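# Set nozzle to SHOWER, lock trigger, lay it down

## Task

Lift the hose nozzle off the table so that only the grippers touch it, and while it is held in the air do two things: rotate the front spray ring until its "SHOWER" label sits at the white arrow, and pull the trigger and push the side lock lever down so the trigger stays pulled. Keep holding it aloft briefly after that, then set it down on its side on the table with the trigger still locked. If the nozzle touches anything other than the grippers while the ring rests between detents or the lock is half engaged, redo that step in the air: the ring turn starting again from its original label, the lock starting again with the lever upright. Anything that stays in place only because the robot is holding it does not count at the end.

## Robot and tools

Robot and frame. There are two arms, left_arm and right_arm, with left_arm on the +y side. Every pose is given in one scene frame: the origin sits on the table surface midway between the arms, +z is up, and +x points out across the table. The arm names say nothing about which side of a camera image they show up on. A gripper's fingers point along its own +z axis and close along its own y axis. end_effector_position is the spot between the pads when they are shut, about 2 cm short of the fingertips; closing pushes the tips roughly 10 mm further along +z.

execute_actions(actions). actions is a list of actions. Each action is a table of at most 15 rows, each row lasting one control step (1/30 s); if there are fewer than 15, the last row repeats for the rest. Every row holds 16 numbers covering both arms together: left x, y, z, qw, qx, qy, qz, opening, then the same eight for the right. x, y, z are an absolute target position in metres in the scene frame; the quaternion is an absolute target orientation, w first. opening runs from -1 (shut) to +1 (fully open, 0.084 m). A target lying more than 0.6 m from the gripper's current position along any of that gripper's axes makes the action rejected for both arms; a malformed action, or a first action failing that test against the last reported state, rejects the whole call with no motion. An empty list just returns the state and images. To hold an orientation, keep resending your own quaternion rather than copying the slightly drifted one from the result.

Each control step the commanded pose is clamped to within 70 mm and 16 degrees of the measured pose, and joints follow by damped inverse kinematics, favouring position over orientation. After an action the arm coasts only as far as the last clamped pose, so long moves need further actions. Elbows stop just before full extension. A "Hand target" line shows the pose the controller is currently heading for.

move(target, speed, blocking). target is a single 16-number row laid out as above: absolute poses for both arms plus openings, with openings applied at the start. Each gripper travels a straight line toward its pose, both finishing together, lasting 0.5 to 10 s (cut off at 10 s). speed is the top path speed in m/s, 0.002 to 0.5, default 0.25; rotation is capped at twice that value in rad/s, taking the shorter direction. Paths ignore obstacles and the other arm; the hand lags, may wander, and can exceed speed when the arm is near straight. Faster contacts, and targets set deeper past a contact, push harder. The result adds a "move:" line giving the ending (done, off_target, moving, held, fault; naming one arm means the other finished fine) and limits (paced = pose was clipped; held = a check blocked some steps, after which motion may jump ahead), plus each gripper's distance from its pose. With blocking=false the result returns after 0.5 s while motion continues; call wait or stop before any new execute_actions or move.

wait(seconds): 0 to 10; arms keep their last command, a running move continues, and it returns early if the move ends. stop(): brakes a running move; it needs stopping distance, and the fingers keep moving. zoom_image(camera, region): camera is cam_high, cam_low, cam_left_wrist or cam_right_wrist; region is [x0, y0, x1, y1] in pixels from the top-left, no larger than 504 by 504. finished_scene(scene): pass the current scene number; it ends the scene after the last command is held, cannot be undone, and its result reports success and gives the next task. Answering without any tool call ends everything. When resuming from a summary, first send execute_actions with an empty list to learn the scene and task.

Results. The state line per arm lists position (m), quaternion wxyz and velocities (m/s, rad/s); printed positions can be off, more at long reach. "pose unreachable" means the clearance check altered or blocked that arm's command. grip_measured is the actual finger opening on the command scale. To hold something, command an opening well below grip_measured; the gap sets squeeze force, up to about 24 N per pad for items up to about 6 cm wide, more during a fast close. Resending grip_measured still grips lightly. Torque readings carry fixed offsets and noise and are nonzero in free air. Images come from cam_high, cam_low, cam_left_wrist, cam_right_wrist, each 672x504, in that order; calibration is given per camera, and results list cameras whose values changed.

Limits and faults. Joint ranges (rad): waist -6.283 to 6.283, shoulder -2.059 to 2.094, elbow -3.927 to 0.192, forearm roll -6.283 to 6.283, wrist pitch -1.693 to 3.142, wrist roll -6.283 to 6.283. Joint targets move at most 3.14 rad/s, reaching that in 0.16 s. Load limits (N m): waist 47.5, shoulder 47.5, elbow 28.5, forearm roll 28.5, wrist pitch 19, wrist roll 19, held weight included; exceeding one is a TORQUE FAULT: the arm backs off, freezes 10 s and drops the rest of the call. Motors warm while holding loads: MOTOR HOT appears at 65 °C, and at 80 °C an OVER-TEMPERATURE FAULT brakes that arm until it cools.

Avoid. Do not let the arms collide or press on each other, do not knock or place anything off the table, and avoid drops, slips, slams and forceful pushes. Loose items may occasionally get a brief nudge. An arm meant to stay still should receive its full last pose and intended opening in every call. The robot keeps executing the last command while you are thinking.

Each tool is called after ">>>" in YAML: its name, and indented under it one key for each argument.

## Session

>>> execute_actions:
  actions: []

Scene clock: 0.00 s.
left_arm: end_effector_position=(+0.1526, +0.6427, +0.3748) grip_measured=+1.00 end_effector_quat_wxyz=(-0.017, +0.284, +0.959, +0.007) end_effector_velocity=(+0.000, -0.000, -0.000) end_effector_angular_velocity=(-0.000, +0.001, -0.001) | right_arm: end_effector_position=(+0.2393, -0.1493, +0.3224) grip_measured=+1.00 end_effector_quat_wxyz=(+0.059, +0.801, -0.595, +0.023) end_effector_velocity=(+0.000, +0.000, +0.001) end_effector_angular_velocity=(+0.002, -0.001, -0.000)
Joint positions: left_arm=[ 0.734 -0.54  -1.061  0.037  1.605 -1.748  0.084] | right_arm=[ 0.96  -0.643 -0.857 -0.066  1.608  2.033  0.084]
Joint velocities: left_arm=[-0.001 -0.     0.     0.     0.001  0.    -0.   ] | right_arm=[-0.     0.    -0.002  0.     0.     0.    -0.   ]
Joint torques (N m, as the arm reports them, + toward a larger angle): no reading
Motor temperatures (°C, as the motors report them): left_arm=[34 34 35 38 39 37] | right_arm=[34 34 36 31 36 36]
Hand target (left_arm): +0.153, +0.643, +0.375; -0.017, +0.284, +0.959, +0.007
Hand target (right_arm): +0.239, -0.149, +0.322; +0.059, +0.801, -0.595, +0.023
camera_calibration (this result's frames):
cam_left_wrist: T_world_to_cam=[[0.561414, 0.82731, 0.0193037, -0.596142], [0.827343, -0.560629, -0.0346171, 0.315947], [-0.0178169, 0.0354053, -0.999214, 0.486488], [0, 0, 0, 1]] pos_world=[0.0819535, 0.653099, 0.508551]
cam_right_wrist: T_world_to_cam=[[-0.953829, -0.295899, 0.0515256, 0.204914], [-0.30005, 0.946433, -0.119309, 0.323596], [-0.0134621, -0.129261, -0.991519, 0.432634], [0, 0, 0, 1]] pos_world=[0.298371, -0.189705, 0.457015]

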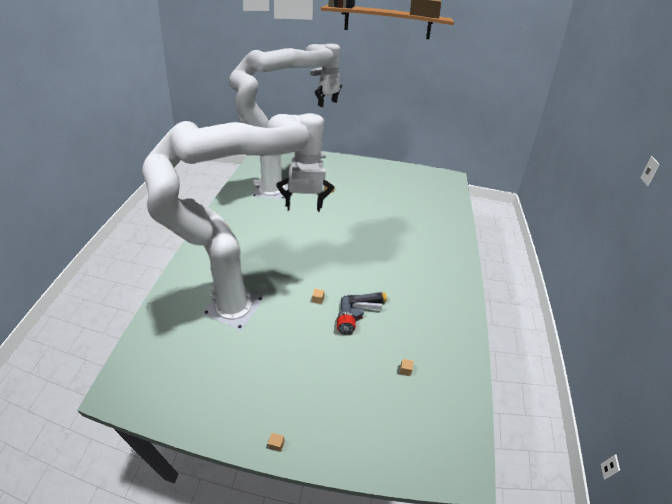

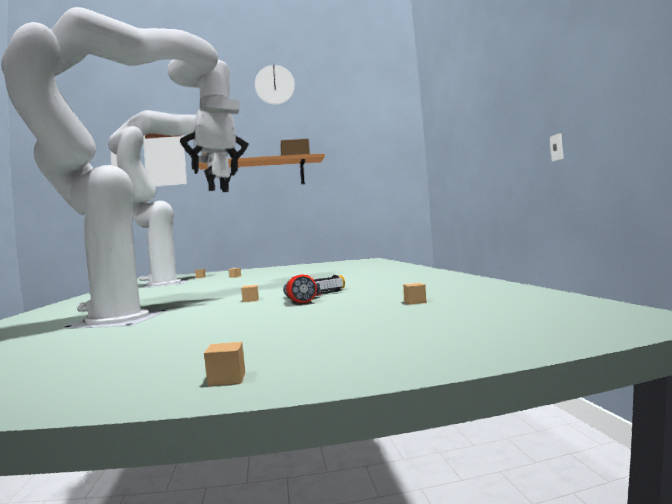

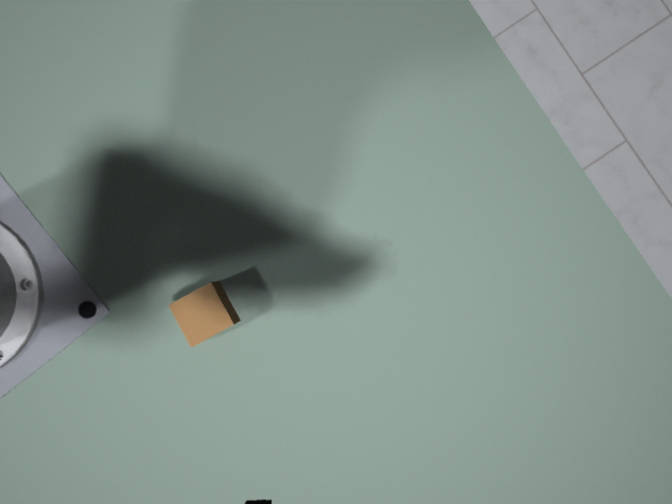

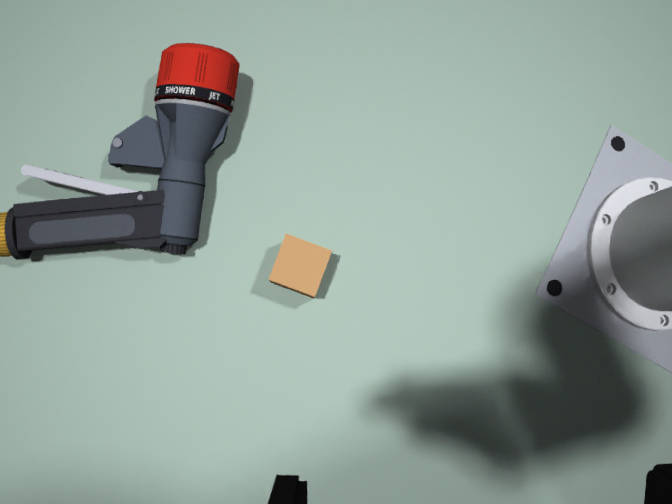

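>>> move:
  target: [0.35,0.35,0.3,0,1,0,0,-1,0.486,-0.213,0.14,0,0.199,-0.98,0,1]
  speed: 0.35

Scene clock: 7.07 s.
left_arm: end_effector_position=(+0.3498, +0.3497, +0.3004) grip_measured=-1.00 end_effector_quat_wxyz=(+0.002, +1.000, +0.001, +0.001) end_effector_velocity=(+0.001, -0.002, -0.001) end_effector_angular_velocity=(-0.001, +0.002, -0.013) | right_arm: end_effector_position=(+0.4863, -0.2120, +0.1407) grip_measured=+1.00 end_effector_quat_wxyz=(+0.000, -0.199, +0.980, -0.000) end_effector_velocity=(+0.001, -0.000, -0.002) end_effector_angular_velocity=(-0.001, +0.001, -0.006)
Joint positions: left_arm=[-0.22  -0.247 -1.089 -0.004  1.334 -0.139  0.   ] | right_arm=[ 0.442  0.076 -0.969 -0.001  0.892  2.976  0.084]
Joint velocities: left_arm=[-0.003  0.006 -0.004 -0.002  0.001  0.01   0.   ] | right_arm=[-0.001  0.006 -0.003 -0.001 -0.001  0.006 -0.   ]
Joint torques (N m, as the arm reports them, + toward a larger angle): left_arm=[  1.56 -16.35 -12.38  -0.37  -1.27  -0.39] | right_arm=[ -2.   -26.92 -23.14  -1.12  -2.2   -0.42]
Motor temperatures (°C, as the motors report them): left_arm=[34 34 37 38 39 37] | right_arm=[34 34 38 31 36 36]
Hand target (left_arm): +0.350, +0.350, +0.300; +0.002, +1.000, +0.000, +0.001
Hand target (right_arm): +0.486, -0.212, +0.141; +0.000, -0.199, +0.980, -0.000
Off the commanded pose (left_arm): 0.001 m, 0 deg.
Off the commanded pose (right_arm): 0.001 m, 0 deg.
move: done
camera_calibration (this result's frames):
cam_left_wrist: T_world_to_cam=[[-0.0173437, -0.999623, 0.0212852, 0.377719], [-0.999849, 0.0173558, 0.000381991, 0.412459], [-0.00075127, -0.0212754, -0.999773, 0.440065], [0, 0, 0, 1]] pos_world=[0.419279, 0.379781, 0.431768]
cam_right_wrist: T_world_to_cam=[[-0.399919, 0.916384, -0.0174971, 0.428563], [0.916536, 0.399731, -0.0133054, -0.287026], [-0.00519869, -0.0213578, -0.999758, 0.267773], [0, 0, 0, 1]] pos_world=[0.435853, -0.272276, 0.271388]

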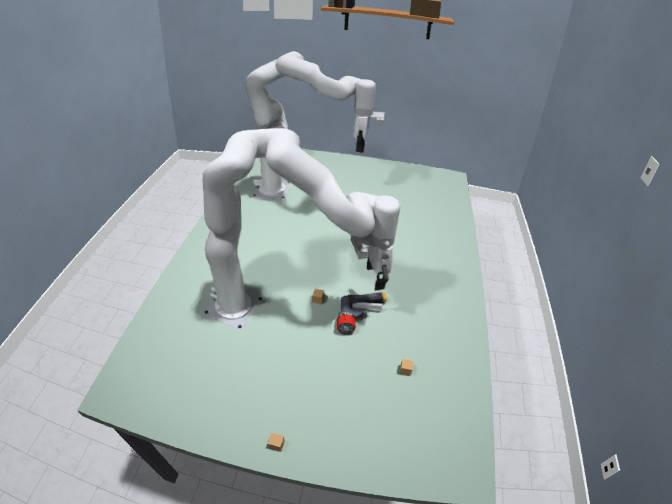

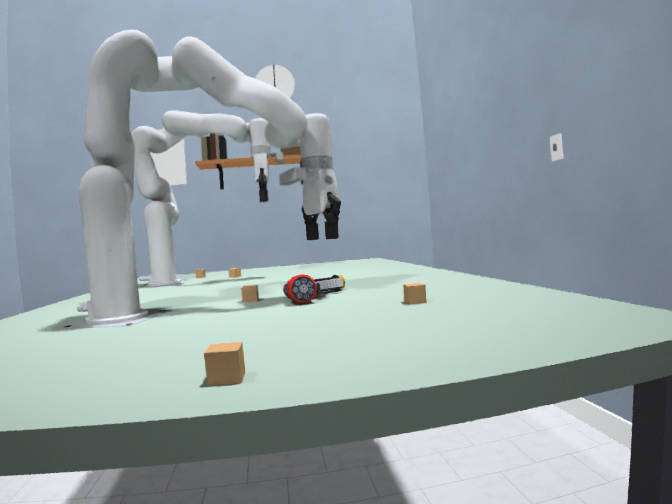

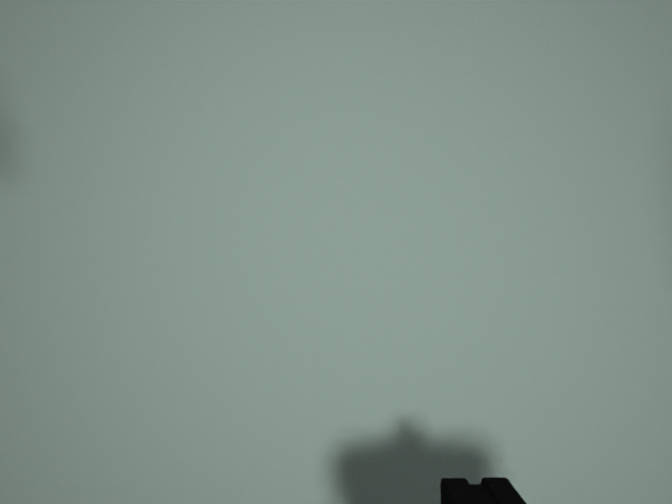

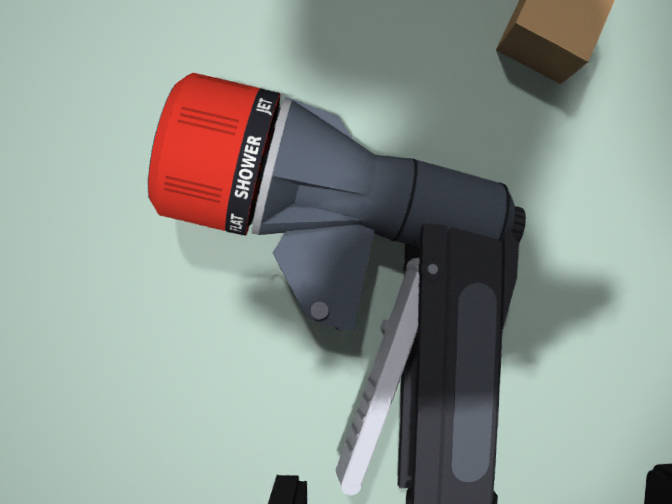

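>>> move:
  target: [0.35,0.35,0.3,0.3,0.954,0,0,-1,0.481,-0.22,0.028,0,0.165,-0.986,0,1]
  speed: 0.15

>>> execute_actions:
  actions:
    - [[0.35,0.35,0.3,0.3,0.954,0,0,-1,0.481,-0.22,0.028,0,0.165,-0.986,0,0.4]]
    - [[0.35,0.35,0.3,0.3,0.954,0,0,-1,0.481,-0.22,0.028,0,0.165,-0.986,0,0]]
    - [[0.35,0.35,0.3,0.3,0.954,0,0,-1,0.481,-0.22,0.028,0,0.165,-0.986,0,-1]]

>>> move:
  target: [0.35,0.35,0.3,0.3,0.954,0,0,-1,0.481,-0.22,0.13,0,0.165,-0.986,0,-1]
  speed: 0.08

>>> move:
  target: [0.33,0.25,0.28,0.707,0.707,0,0,-1,0.42,-0.2,0.2,0,0.995,0.096,0,-1]
  speed: 0.35

>>> move:
  target: [0.33,0.22,0.28,0.707,0.707,0,0,-1,0.33,0.02,0.2,-0.704,0.704,0.068,0.068,-1]

Scene clock: 11.23 s.
left_arm: end_effector_position=(+0.3500, +0.3503, +0.2999) grip_measured=-1.00 end_effector_quat_wxyz=(+0.298, +0.954, +0.001, +0.001) end_effector_velocity=(-0.000, -0.000, -0.001) end_effector_angular_velocity=(-0.014, +0.002, -0.002) | right_arm: end_effector_position=(+0.4813, -0.2199, +0.0284) grip_measured=+1.00 end_effector_quat_wxyz=(+0.000, -0.165, +0.986, +0.000) end_effector_velocity=(+0.000, +0.000, -0.002) end_effector_angular_velocity=(+0.000, -0.001, -0.002)
Joint positions: left_arm=[ 0.111 -0.217 -1.031 -0.602  1.411  0.34   0.   ] | right_arm=[ 0.427  0.287 -0.864  0.     0.577  3.03   0.084]
Joint velocities: left_arm=[ 0.007  0.004  0.001 -0.011  0.007  0.01   0.   ] | right_arm=[-0.     0.005 -0.     0.    -0.006  0.001 -0.   ]
Joint torques (N m, as the arm reports them, + toward a larger angle): left_arm=[  1.53 -16.71 -12.15  -0.91  -0.63  -0.41] | right_arm=[ -2.71 -30.05 -19.54  -0.85  -2.08  -0.39]
Motor temperatures (°C, as the motors report them): left_arm=[34 34 38 38 39 37] | right_arm=[34 35 39 31 36 36]
Hand target (left_arm): +0.350, +0.350, +0.300; +0.299, +0.954, +0.001, +0.001
Hand target (right_arm): +0.481, -0.220, +0.028; -0.000, -0.165, +0.986, +0.000
Off the commanded pose (left_arm): 0.000 m, 0 deg.
Off the commanded pose (right_arm): 0.001 m, 0 deg.
move: done
camera_calibration (this result's frames):
cam_left_wrist: T_world_to_cam=[[-0.0175304, -0.811975, 0.583429, 0.144131], [-0.999846, 0.0144236, -0.00996885, 0.416823], [-0.000320686, -0.583514, -0.812103, 0.580109], [0, 0, 0, 1]] pos_world=[0.419472, 0.449521, 0.391174]
cam_right_wrist: T_world_to_cam=[[-0.335177, 0.942011, -0.0164896, 0.406372], [0.942128, 0.334983, -0.0134405, -0.307363], [-0.0071374, -0.0200402, -0.999774, 0.156532], [0, 0, 0, 1]] pos_world=[0.426899, -0.276708, 0.159067]

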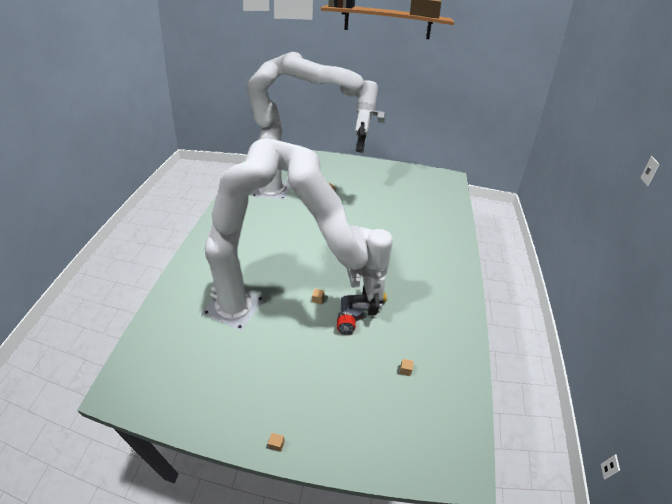

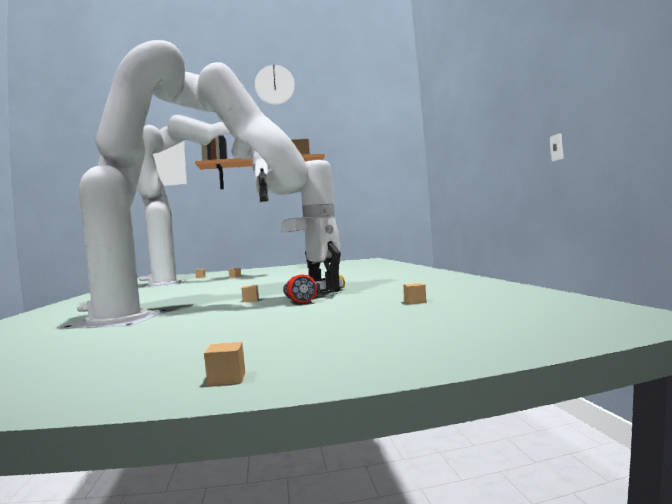

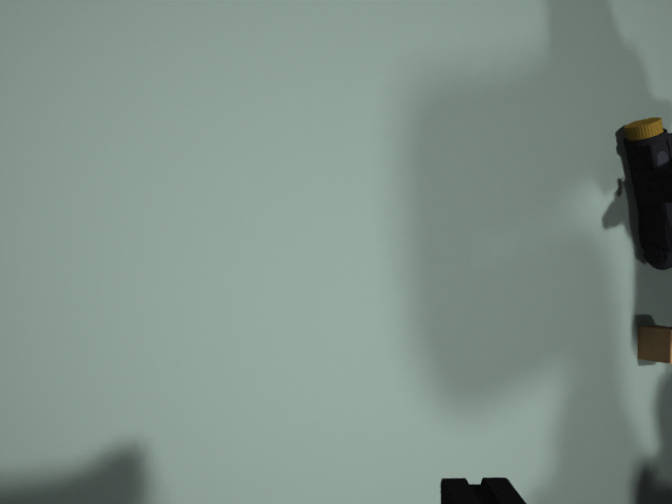

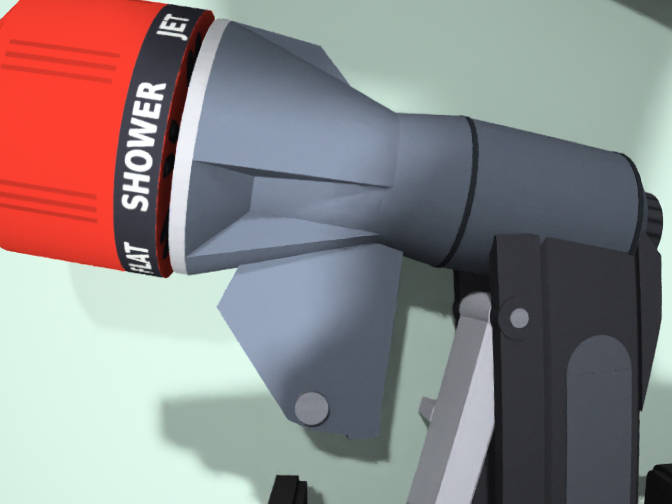

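Scene clock: 12.73 s.
left_arm: end_effector_position=(+0.3500, +0.3500, +0.3000) grip_measured=-1.00 end_effector_quat_wxyz=(+0.300, +0.954, -0.000, +0.000) end_effector_velocity=(+0.000, +0.000, +0.000) end_effector_angular_velocity=(+0.000, -0.000, +0.001) | right_arm: end_effector_position=(+0.4815, -0.2198, +0.0285) grip_measured=-0.13 end_effector_quat_wxyz=(+0.001, -0.165, +0.986, +0.000) end_effector_velocity=(+0.000, -0.000, +0.000) end_effector_angular_velocity=(+0.000, -0.001, -0.001)
Joint positions: left_arm=[ 0.112 -0.214 -1.033 -0.605  1.414  0.343  0.   ] | right_arm=[ 0.427  0.287 -0.864  0.     0.575  3.03   0.039]
Joint velocities: left_arm=[ 0.001  0.    -0.     0.    -0.     0.     0.   ] | right_arm=[-0.    -0.001  0.001  0.    -0.     0.     0.   ]
Joint torques (N m, as the arm reports them, + toward a larger angle): left_arm=[  1.67 -16.8  -12.15  -1.08  -0.54  -0.37] | right_arm=[ -4.34 -20.54 -12.53  -0.92  -0.52  -0.33]
Motor temperatures (°C, as the motors report them): left_arm=[34 34 38 38 39 37] | right_arm=[34 35 39 31 36 36]
Hand target (left_arm): +0.350, +0.350, +0.300; +0.300, +0.954, +0.000, +0.000
Hand target (right_arm): +0.481, -0.220, +0.028; -0.000, -0.165, +0.986, +0.000
Off the commanded pose (left_arm): 0.000 m, 0 deg.
Off the commanded pose (right_arm): 0.001 m, 0 deg.
camera_calibration (this result's frames):
cam_left_wrist: T_world_to_cam=[[-0.018771, -0.809885, 0.586289, 0.142639], [-0.99982, 0.0167326, -0.00889692, 0.415685], [-0.00260464, -0.586351, -0.810053, 0.581204], [0, 0, 0, 1]] pos_world=[0.419801, 0.449355, 0.390877]
cam_right_wrist: T_world_to_cam=[[-0.335113, 0.942031, -0.0166248, 0.406314], [0.942158, 0.334941, -0.0123342, -0.307608], [-0.00605086, -0.0197965, -0.999786, 0.156133], [0, 0, 0, 1]] pos_world=[0.426921, -0.276639, 0.159061]

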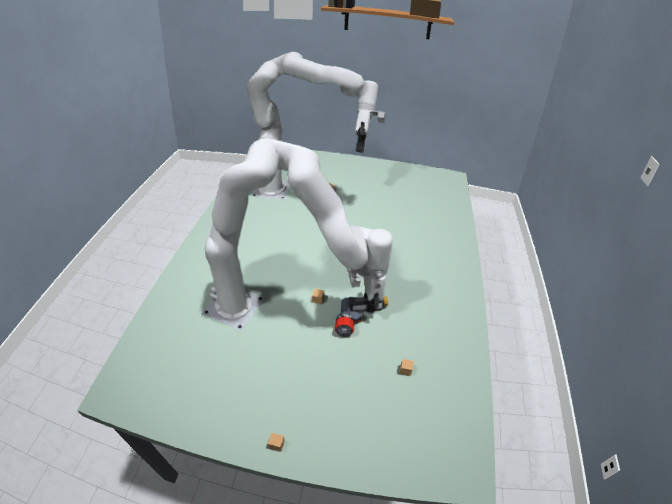

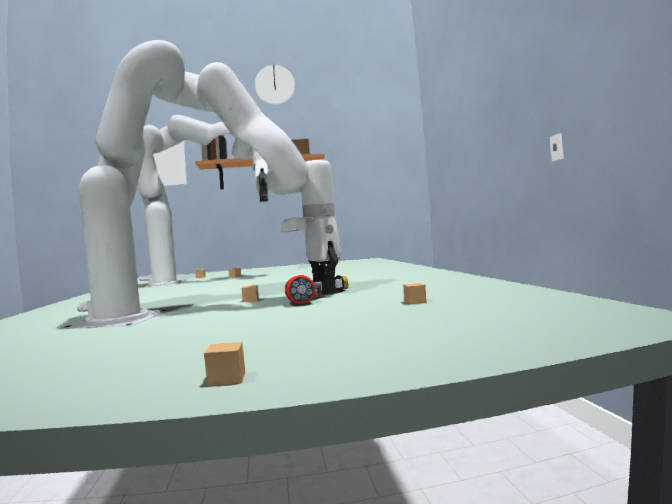

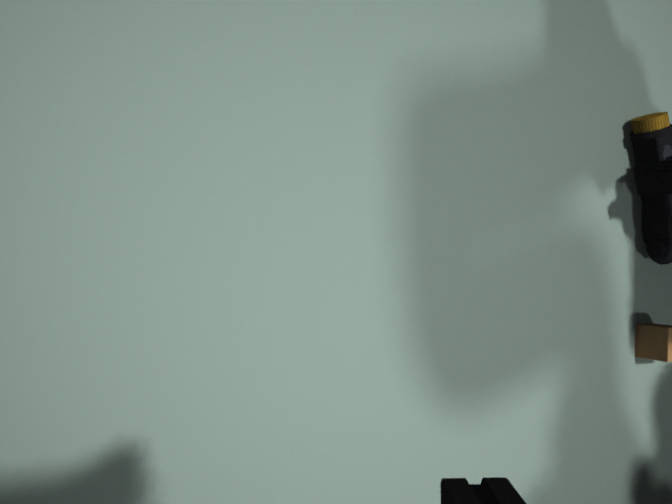

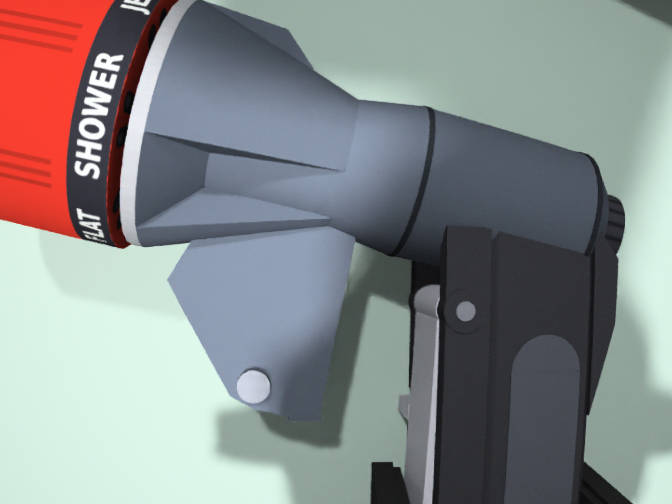

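Scene clock: 14.47 s.
left_arm: end_effector_position=(+0.3500, +0.3500, +0.3000) grip_measured=-1.00 end_effector_quat_wxyz=(+0.300, +0.954, +0.000, -0.000) end_effector_velocity=(+0.000, +0.000, -0.000) end_effector_angular_velocity=(+0.000, -0.000, +0.000) | right_arm: end_effector_position=(+0.4807, -0.2201, +0.1294) grip_measured=-0.18 end_effector_quat_wxyz=(-0.000, -0.165, +0.986, -0.000) end_effector_velocity=(+0.002, +0.000, +0.004) end_effector_angular_velocity=(+0.001, -0.003, +0.000)
Joint positions: left_arm=[ 0.112 -0.214 -1.033 -0.605  1.414  0.343  0.   ] | right_arm=[ 0.427  0.072 -0.928 -0.     0.857  3.03   0.036]
Joint velocities: left_arm=[ 0.  0.  0.  0. -0.  0.  0.] | right_arm=[ 0.    -0.004 -0.007 -0.     0.008 -0.    -0.   ]
Joint torques (N m, as the arm reports them, + toward a larger angle): left_arm=[  1.77 -16.79 -12.08  -1.04  -0.55  -0.3 ] | right_arm=[ -2.17 -28.32 -23.92  -0.66  -2.38  -0.18]
Motor temperatures (°C, as the motors report them): left_arm=[34 34 38 38 39 37] | right_arm=[34 35 39 31 36 36]
Hand target (left_arm): +0.350, +0.350, +0.300; +0.300, +0.954, -0.000, -0.000
Hand target (right_arm): +0.481, -0.220, +0.130; +0.000, -0.165, +0.986, -0.000
Off the commanded pose (left_arm): 0.000 m, 0 deg.
Off the commanded pose (right_arm): 0.001 m, 0 deg.
move: done
camera_calibration (this result's frames):
cam_left_wrist: T_world_to_cam=[[-0.0187708, -0.809885, 0.586289, 0.142638], [-0.99982, 0.0167324, -0.00889681, 0.415685], [-0.00260462, -0.586351, -0.810053, 0.581205], [0, 0, 0, 1]] pos_world=[0.419801, 0.449355, 0.390877]
cam_right_wrist: T_world_to_cam=[[-0.334984, 0.942081, -0.0164315, 0.407896], [0.94219, 0.334772, -0.014369, -0.305307], [-0.00803591, -0.020295, -0.999762, 0.257862], [0, 0, 0, 1]] pos_world=[0.426368, -0.276829, 0.260116]

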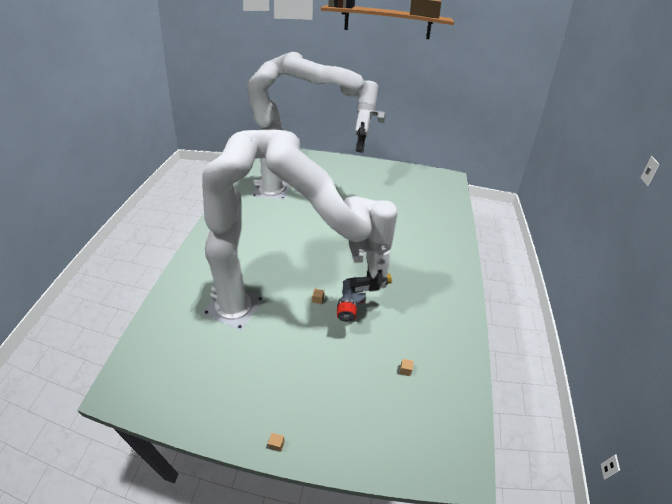

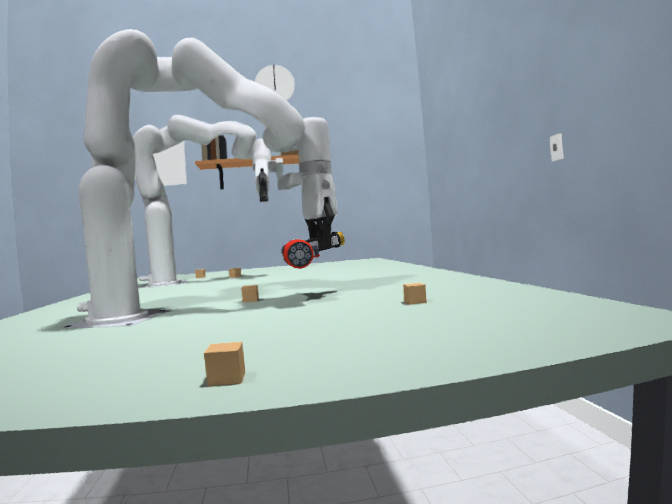

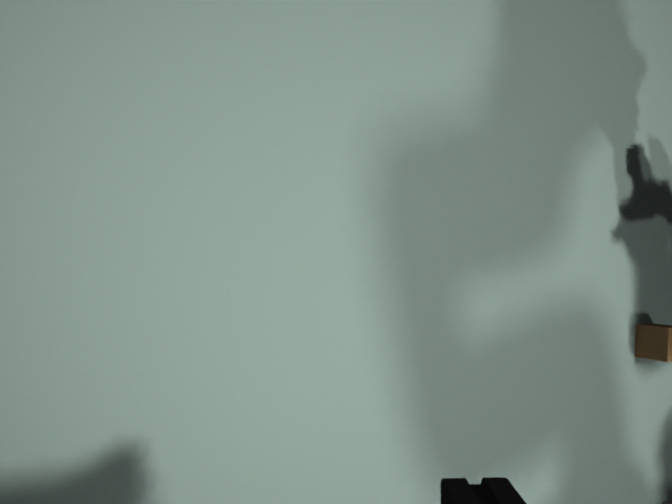

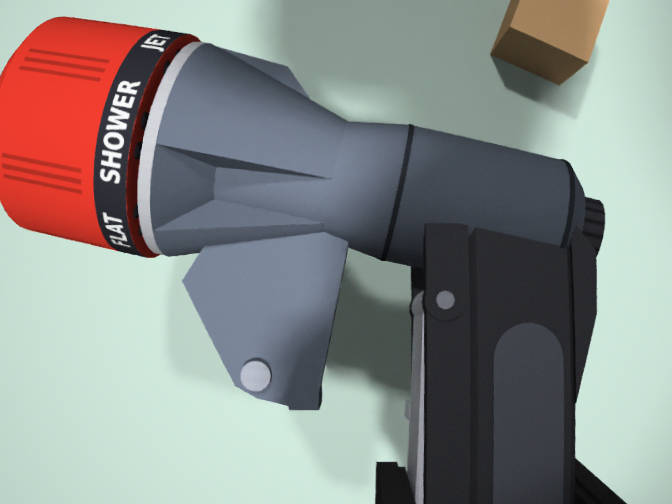

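Scene clock: 19.33 s.
left_arm: end_effector_position=(+0.3297, +0.2500, +0.2794) grip_measured=-1.00 end_effector_quat_wxyz=(+0.706, +0.708, +0.001, +0.001) end_effector_velocity=(-0.000, -0.001, -0.000) end_effector_angular_velocity=(-0.003, -0.000, -0.001) | right_arm: end_effector_position=(+0.4198, -0.2003, +0.1998) grip_measured=-0.18 end_effector_quat_wxyz=(+0.000, +0.995, +0.095, +0.000) end_effector_velocity=(+0.000, +0.000, +0.001) end_effector_angular_velocity=(+0.004, -0.001, +0.013)
Joint positions: left_arm=[ 0.19   0.052 -0.76  -1.362  1.743  0.88   0.   ] | right_arm=[ 0.508 -0.205 -0.839 -0.     1.044  0.11   0.036]
Joint velocities: left_arm=[-0.001  0.002  0.    -0.002  0.002  0.002  0.   ] | right_arm=[-0.001 -0.002 -0.001  0.005  0.001 -0.017  0.   ]
Joint torques (N m, as the arm reports them, + toward a larger angle): left_arm=[  1.62 -18.97  -9.82  -1.38   2.07  -0.39] | right_arm=[ -2.47 -22.41 -26.28  -0.52  -2.71  -0.06]
Motor temperatures (°C, as the motors report them): left_arm=[34 34 39 38 39 37] | right_arm=[34 35 40 31 36 36]
Hand target (left_arm): +0.330, +0.250, +0.279; +0.707, +0.708, +0.001, +0.000
Hand target (right_arm): +0.420, -0.200, +0.200; -0.000, +0.995, +0.096, -0.000
Off the commanded pose (left_arm): 0.001 m, 0 deg.
Off the commanded pose (right_arm): 0.000 m, 0 deg.
move: done
camera_calibration (this result's frames):
cam_left_wrist: T_world_to_cam=[[-0.0175438, 0.0151513, 0.999731, -0.248818], [-0.999846, -0.000397659, -0.0175398, 0.403619], [0.000131802, -0.999885, 0.0151559, 0.377702], [0, 0, 0, 1]] pos_world=[0.399142, 0.381589, 0.250106]
cam_right_wrist: T_world_to_cam=[[0.199679, -0.979728, -0.0161793, -0.239392], [-0.979807, -0.199467, -0.0138149, 0.446232], [0.0103076, 0.0186112, -0.999774, 0.328203], [0, 0, 0, 1]] pos_world=[0.48164, -0.151639, 0.330421]

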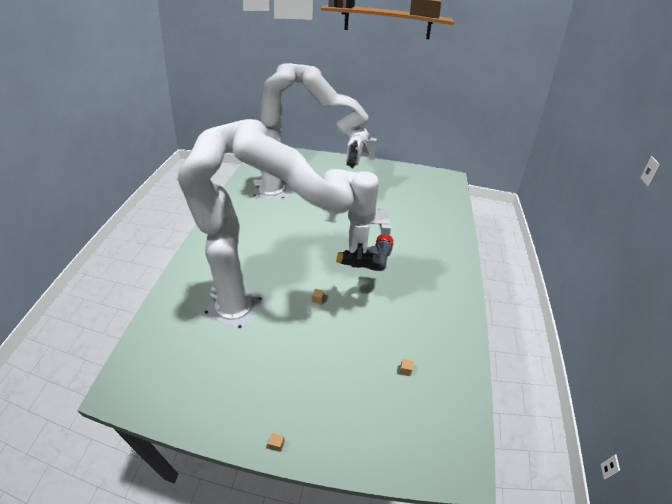

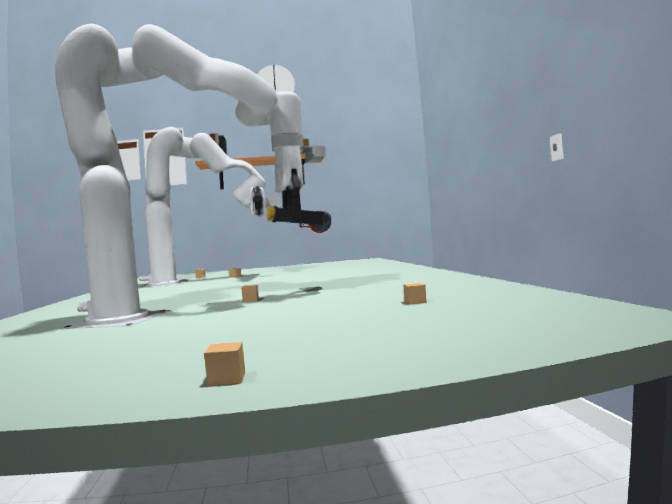

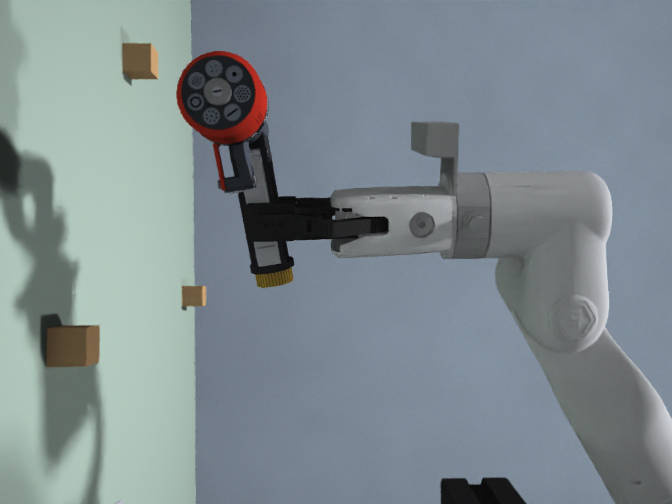

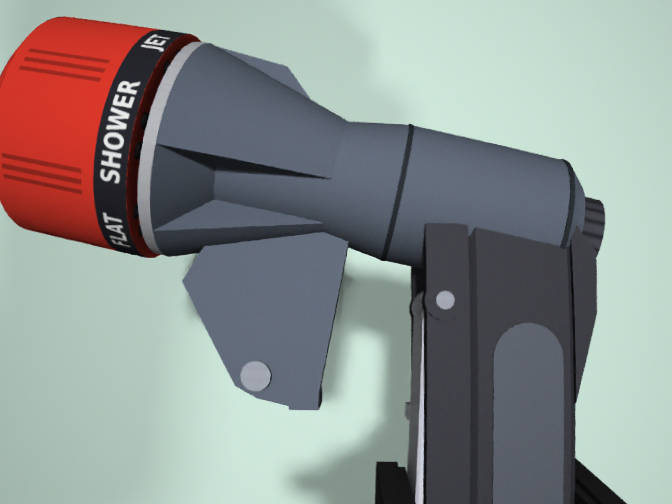

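Scene clock: 23.07 s.
left_arm: end_effector_position=(+0.3300, +0.2200, +0.2800) grip_measured=-1.00 end_effector_quat_wxyz=(+0.707, +0.707, +0.000, +0.000) end_effector_velocity=(+0.000, +0.000, -0.000) end_effector_angular_velocity=(+0.000, -0.000, +0.001) | right_arm: end_effector_position=(+0.3294, +0.0195, +0.2001) grip_measured=-0.18 end_effector_quat_wxyz=(+0.703, -0.704, -0.068, -0.070) end_effector_velocity=(-0.001, +0.001, -0.002) end_effector_angular_velocity=(+0.011, +0.003, +0.003)
Joint positions: left_arm=[ 0.107  0.034 -0.737 -1.426  1.693  0.876  0.   ] | right_arm=[ 0.529  0.045 -0.477  1.867  1.436 -1.354  0.036]
Joint velocities: left_arm=[ 0.    -0.     0.    -0.001 -0.001 -0.     0.   ] | right_arm=[ 0.002  0.015 -0.001  0.005  0.014 -0.01   0.   ]
Joint torques (N m, as the arm reports them, + toward a larger angle): left_arm=[  1.65 -18.77  -9.94  -1.45   2.04  -0.34] | right_arm=[ -2.37 -22.39 -18.12   0.38   2.72  -0.43]
Motor temperatures (°C, as the motors report them): left_arm=[34 34 39 38 39 37] | right_arm=[34 35 40 31 36 36]
Hand target (left_arm): +0.330, +0.220, +0.280; +0.707, +0.707, -0.000, +0.000
Hand target (right_arm): +0.329, +0.020, +0.200; +0.704, -0.704, -0.068, -0.070
Off the commanded pose (left_arm): 0.000 m, 0 deg.
Off the commanded pose (right_arm): 0.001 m, 0 deg.
move: done
camera_calibration (this result's frames):
cam_left_wrist: T_world_to_cam=[[-0.0187957, 0.0173802, 0.999672, -0.249051], [-0.99982, 0.00223702, -0.0188374, 0.403627], [-0.00256369, -0.999846, 0.017335, 0.348061], [0, 0, 0, 1]] pos_world=[0.399765, 0.351433, 0.250539]
cam_right_wrist: T_world_to_cam=[[0.203592, 0.014621, -0.978947, 0.165987], [-0.978971, 0.0162217, -0.203354, 0.434866], [0.0129069, 0.999762, 0.0176162, 0.101779], [0, 0, 0, 1]] pos_world=[0.390614, -0.111235, 0.249131]

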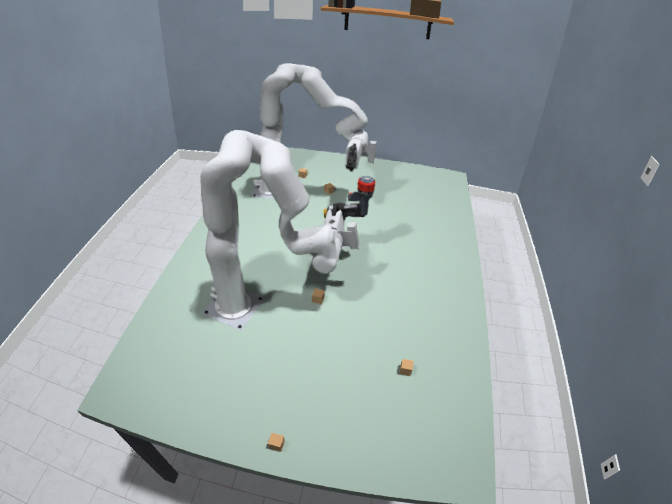

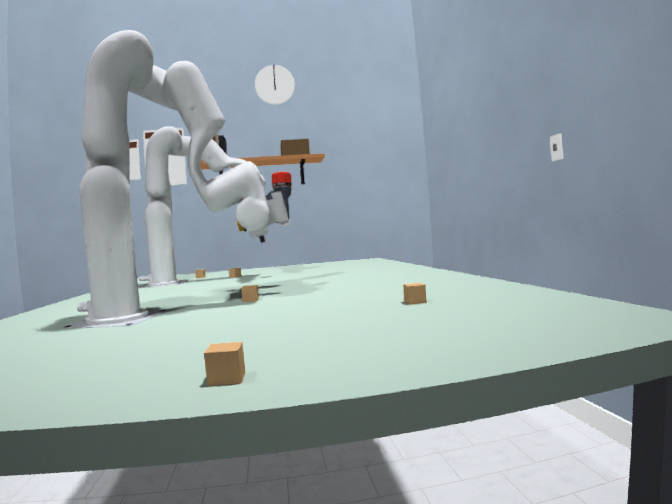

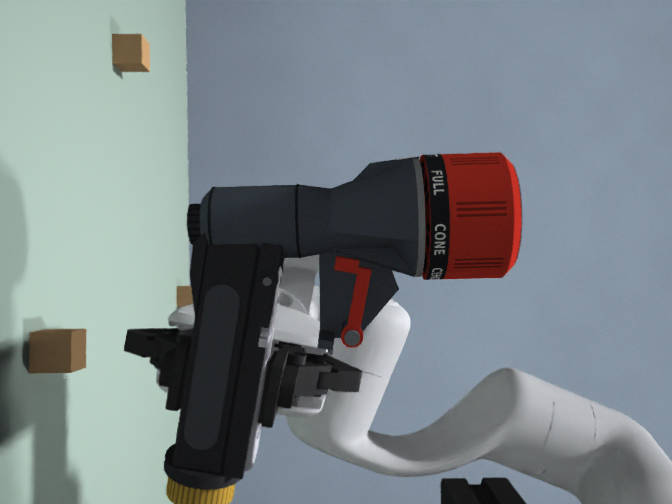

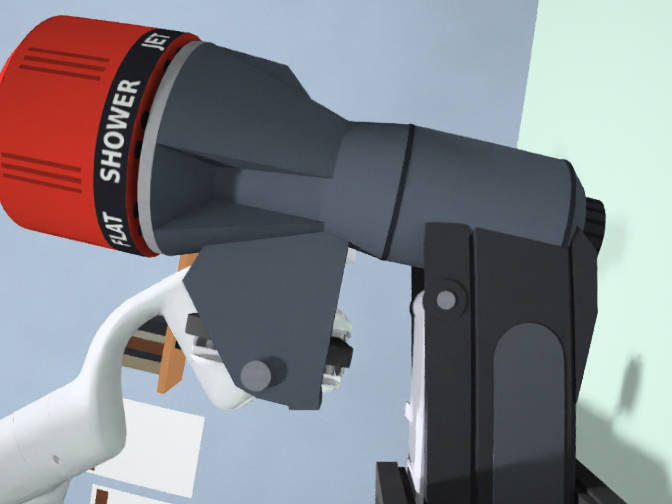

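>>> execute_actions:
  actions: []

>>> move:
  target: [0.374,0.10,0.282,0.707,0.707,0,0,-1,0.33,0.02,0.2,-0.704,0.704,0.068,0.068,-1]
  speed: 0.1

Scene clock: 25.23 s.
left_arm: end_effector_position=(+0.3300, +0.2200, +0.2800) grip_measured=-1.00 end_effector_quat_wxyz=(+0.707, +0.707, -0.000, +0.000) end_effector_velocity=(+0.000, -0.000, +0.000) end_effector_angular_velocity=(+0.000, -0.001, -0.000) | right_arm: end_effector_position=(+0.3292, +0.0197, +0.2000) grip_measured=-0.18 end_effector_quat_wxyz=(+0.704, -0.704, -0.068, -0.070) end_effector_velocity=(-0.000, -0.000, -0.000) end_effector_angular_velocity=(+0.000, +0.000, -0.000)
Joint positions: left_arm=[ 0.107  0.034 -0.737 -1.426  1.692  0.876  0.   ] | right_arm=[ 0.529  0.047 -0.477  1.868  1.437 -1.355  0.036]
Joint velocities: left_arm=[-0.     0.    -0.001 -0.    -0.     0.     0.   ] | right_arm=[-0.    -0.001  0.001  0.     0.     0.    -0.   ]
Joint torques (N m, as the arm reports them, + toward a larger angle): left_arm=[  1.56 -18.62 -10.04  -1.33   2.1   -0.37] | right_arm=[ -2.93 -22.15 -17.84   0.84   2.8   -0.47]
Motor temperatures (°C, as the motors report them): left_arm=[34 34 39 38 39 37] | right_arm=[34 35 40 31 36 36]
Hand target (left_arm): +0.330, +0.220, +0.280; +0.707, +0.707, -0.000, +0.000
Hand target (right_arm): +0.329, +0.020, +0.200; +0.704, -0.704, -0.068, -0.070
Off the commanded pose (left_arm): 0.000 m, 0 deg.
Off the commanded pose (right_arm): 0.001 m, 0 deg.
camera_calibration (this result's frames):
cam_left_wrist: T_world_to_cam=[[-0.018796, 0.0173856, 0.999672, -0.249053], [-0.99982, 0.00226005, -0.0188381, 0.403617], [-0.00258682, -0.999846, 0.01734, 0.348047], [0, 0, 0, 1]] pos_world=[0.399763, 0.351411, 0.25054]
cam_right_wrist: T_world_to_cam=[[0.203235, 0.0157383, -0.979004, 0.165947], [-0.97905, 0.016071, -0.202986, 0.434629], [0.0125389, 0.999747, 0.0186748, 0.101527], [0, 0, 0, 1]] pos_world=[0.390524, -0.111098, 0.24879]

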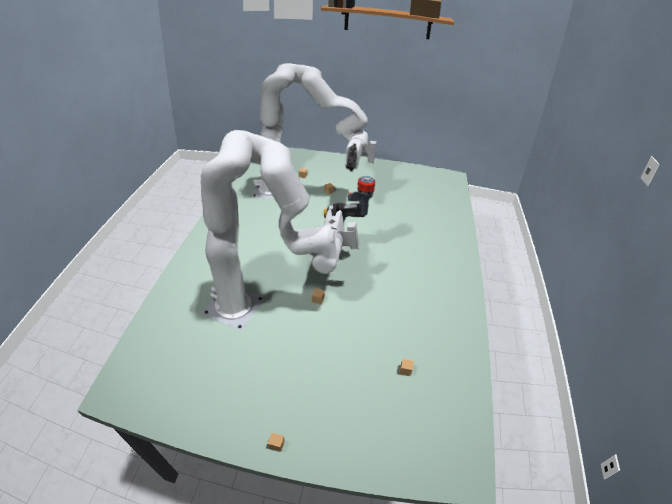

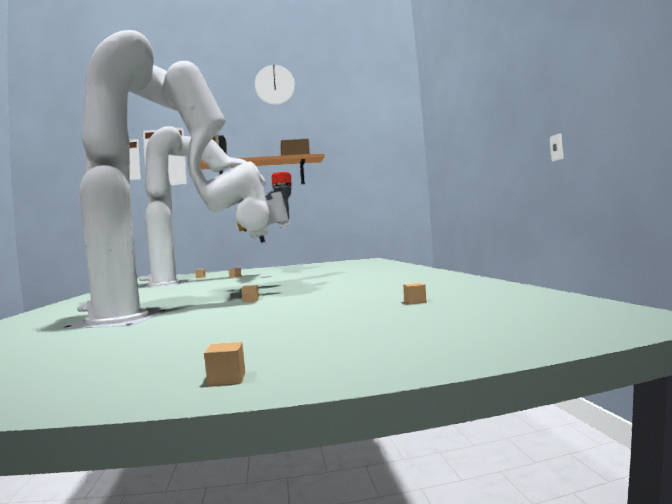

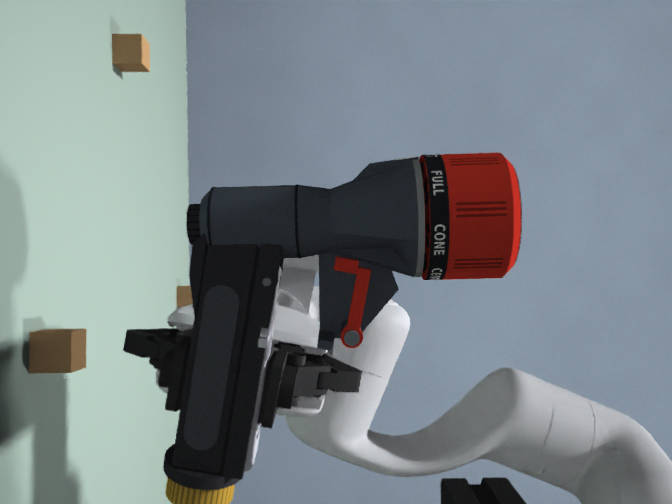

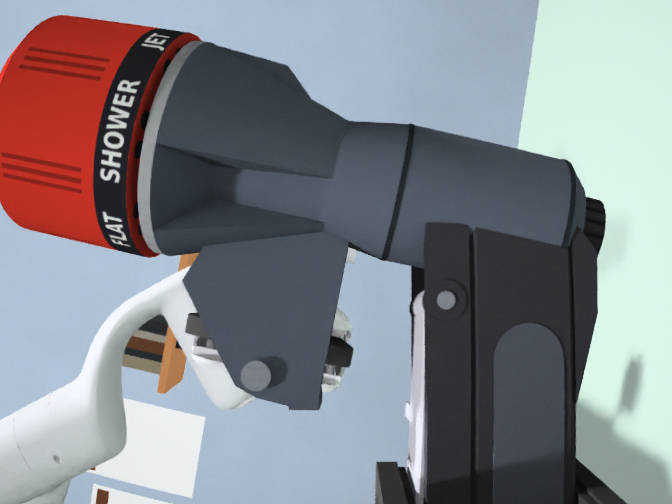

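Scene clock: 27.03 s.
left_arm: end_effector_position=(+0.3738, +0.1004, +0.2823) grip_measured=-1.00 end_effector_quat_wxyz=(+0.707, +0.707, +0.000, +0.000) end_effector_velocity=(+0.002, -0.001, +0.000) end_effector_angular_velocity=(+0.000, -0.001, +0.001) | right_arm: end_effector_position=(+0.3300, +0.0200, +0.2000) grip_measured=-0.18 end_effector_quat_wxyz=(+0.704, -0.704, -0.068, -0.068) end_effector_velocity=(-0.000, -0.000, -0.001) end_effector_angular_velocity=(-0.000, +0.002, -0.000)
Joint positions: left_arm=[-0.226  0.151 -0.888 -1.679  1.474  0.839  0.   ] | right_arm=[ 0.528  0.051 -0.482  1.865  1.438 -1.352  0.036]
Joint velocities: left_arm=[-0.003  0.004 -0.005 -0.003 -0.003 -0.     0.   ] | right_arm=[-0.     0.001  0.001  0.     0.     0.    -0.   ]
Joint torques (N m, as the arm reports them, + toward a larger angle): left_arm=[  1.68 -21.81 -10.71  -1.2    2.08  -0.26] | right_arm=[ -2.07 -22.07 -18.16   0.42   2.76  -0.19]
Motor temperatures (°C, as the motors report them): left_arm=[34 34 39 38 39 37] | right_arm=[34 35 40 31 36 36]
Hand target (left_arm): +0.374, +0.100, +0.282; +0.707, +0.707, +0.000, +0.000
Hand target (right_arm): +0.330, +0.020, +0.200; +0.704, -0.704, -0.068, -0.068
Off the commanded pose (left_arm): 0.000 m, 0 deg.
Off the commanded pose (right_arm): 0.000 m, 0 deg.
move: done
camera_calibration (this result's frames):
cam_left_wrist: T_world_to_cam=[[-0.0187393, 0.017789, 0.999666, -0.248443], [-0.999822, 0.00193504, -0.0187767, 0.447824], [-0.00226841, -0.99984, 0.0177495, 0.228249], [0, 0, 0, 1]] pos_world=[0.443606, 0.231765, 0.252717]
cam_right_wrist: T_world_to_cam=[[0.201231, 0.0164718, -0.979405, 0.166558], [-0.979491, 0.0138118, -0.201016, 0.435205], [0.0102162, 0.999769, 0.0189133, 0.101926], [0, 0, 0, 1]] pos_world=[0.391722, -0.110656, 0.248683]

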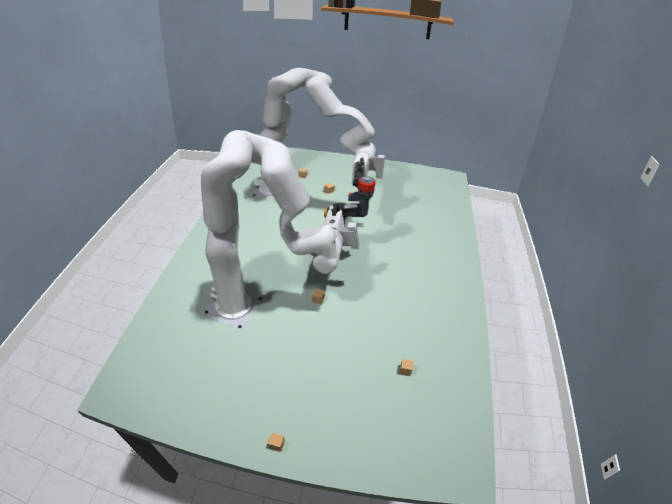

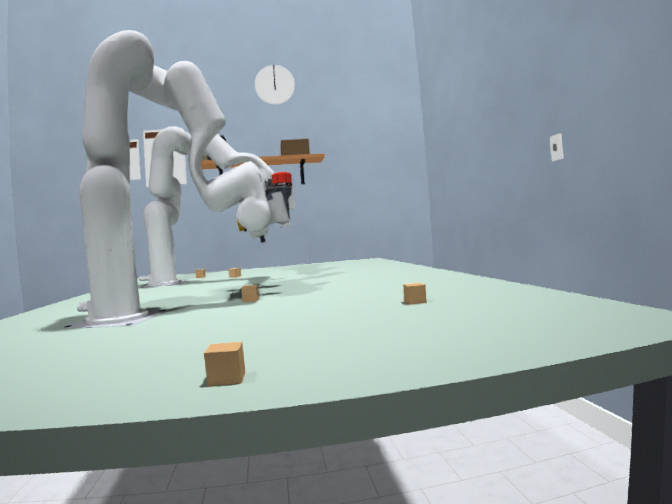

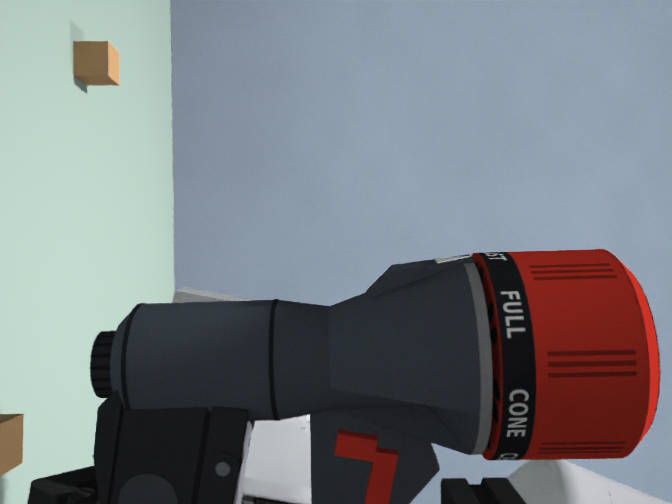

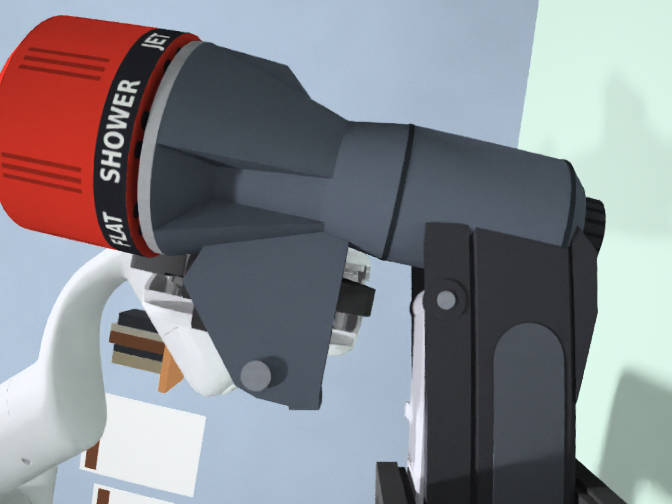

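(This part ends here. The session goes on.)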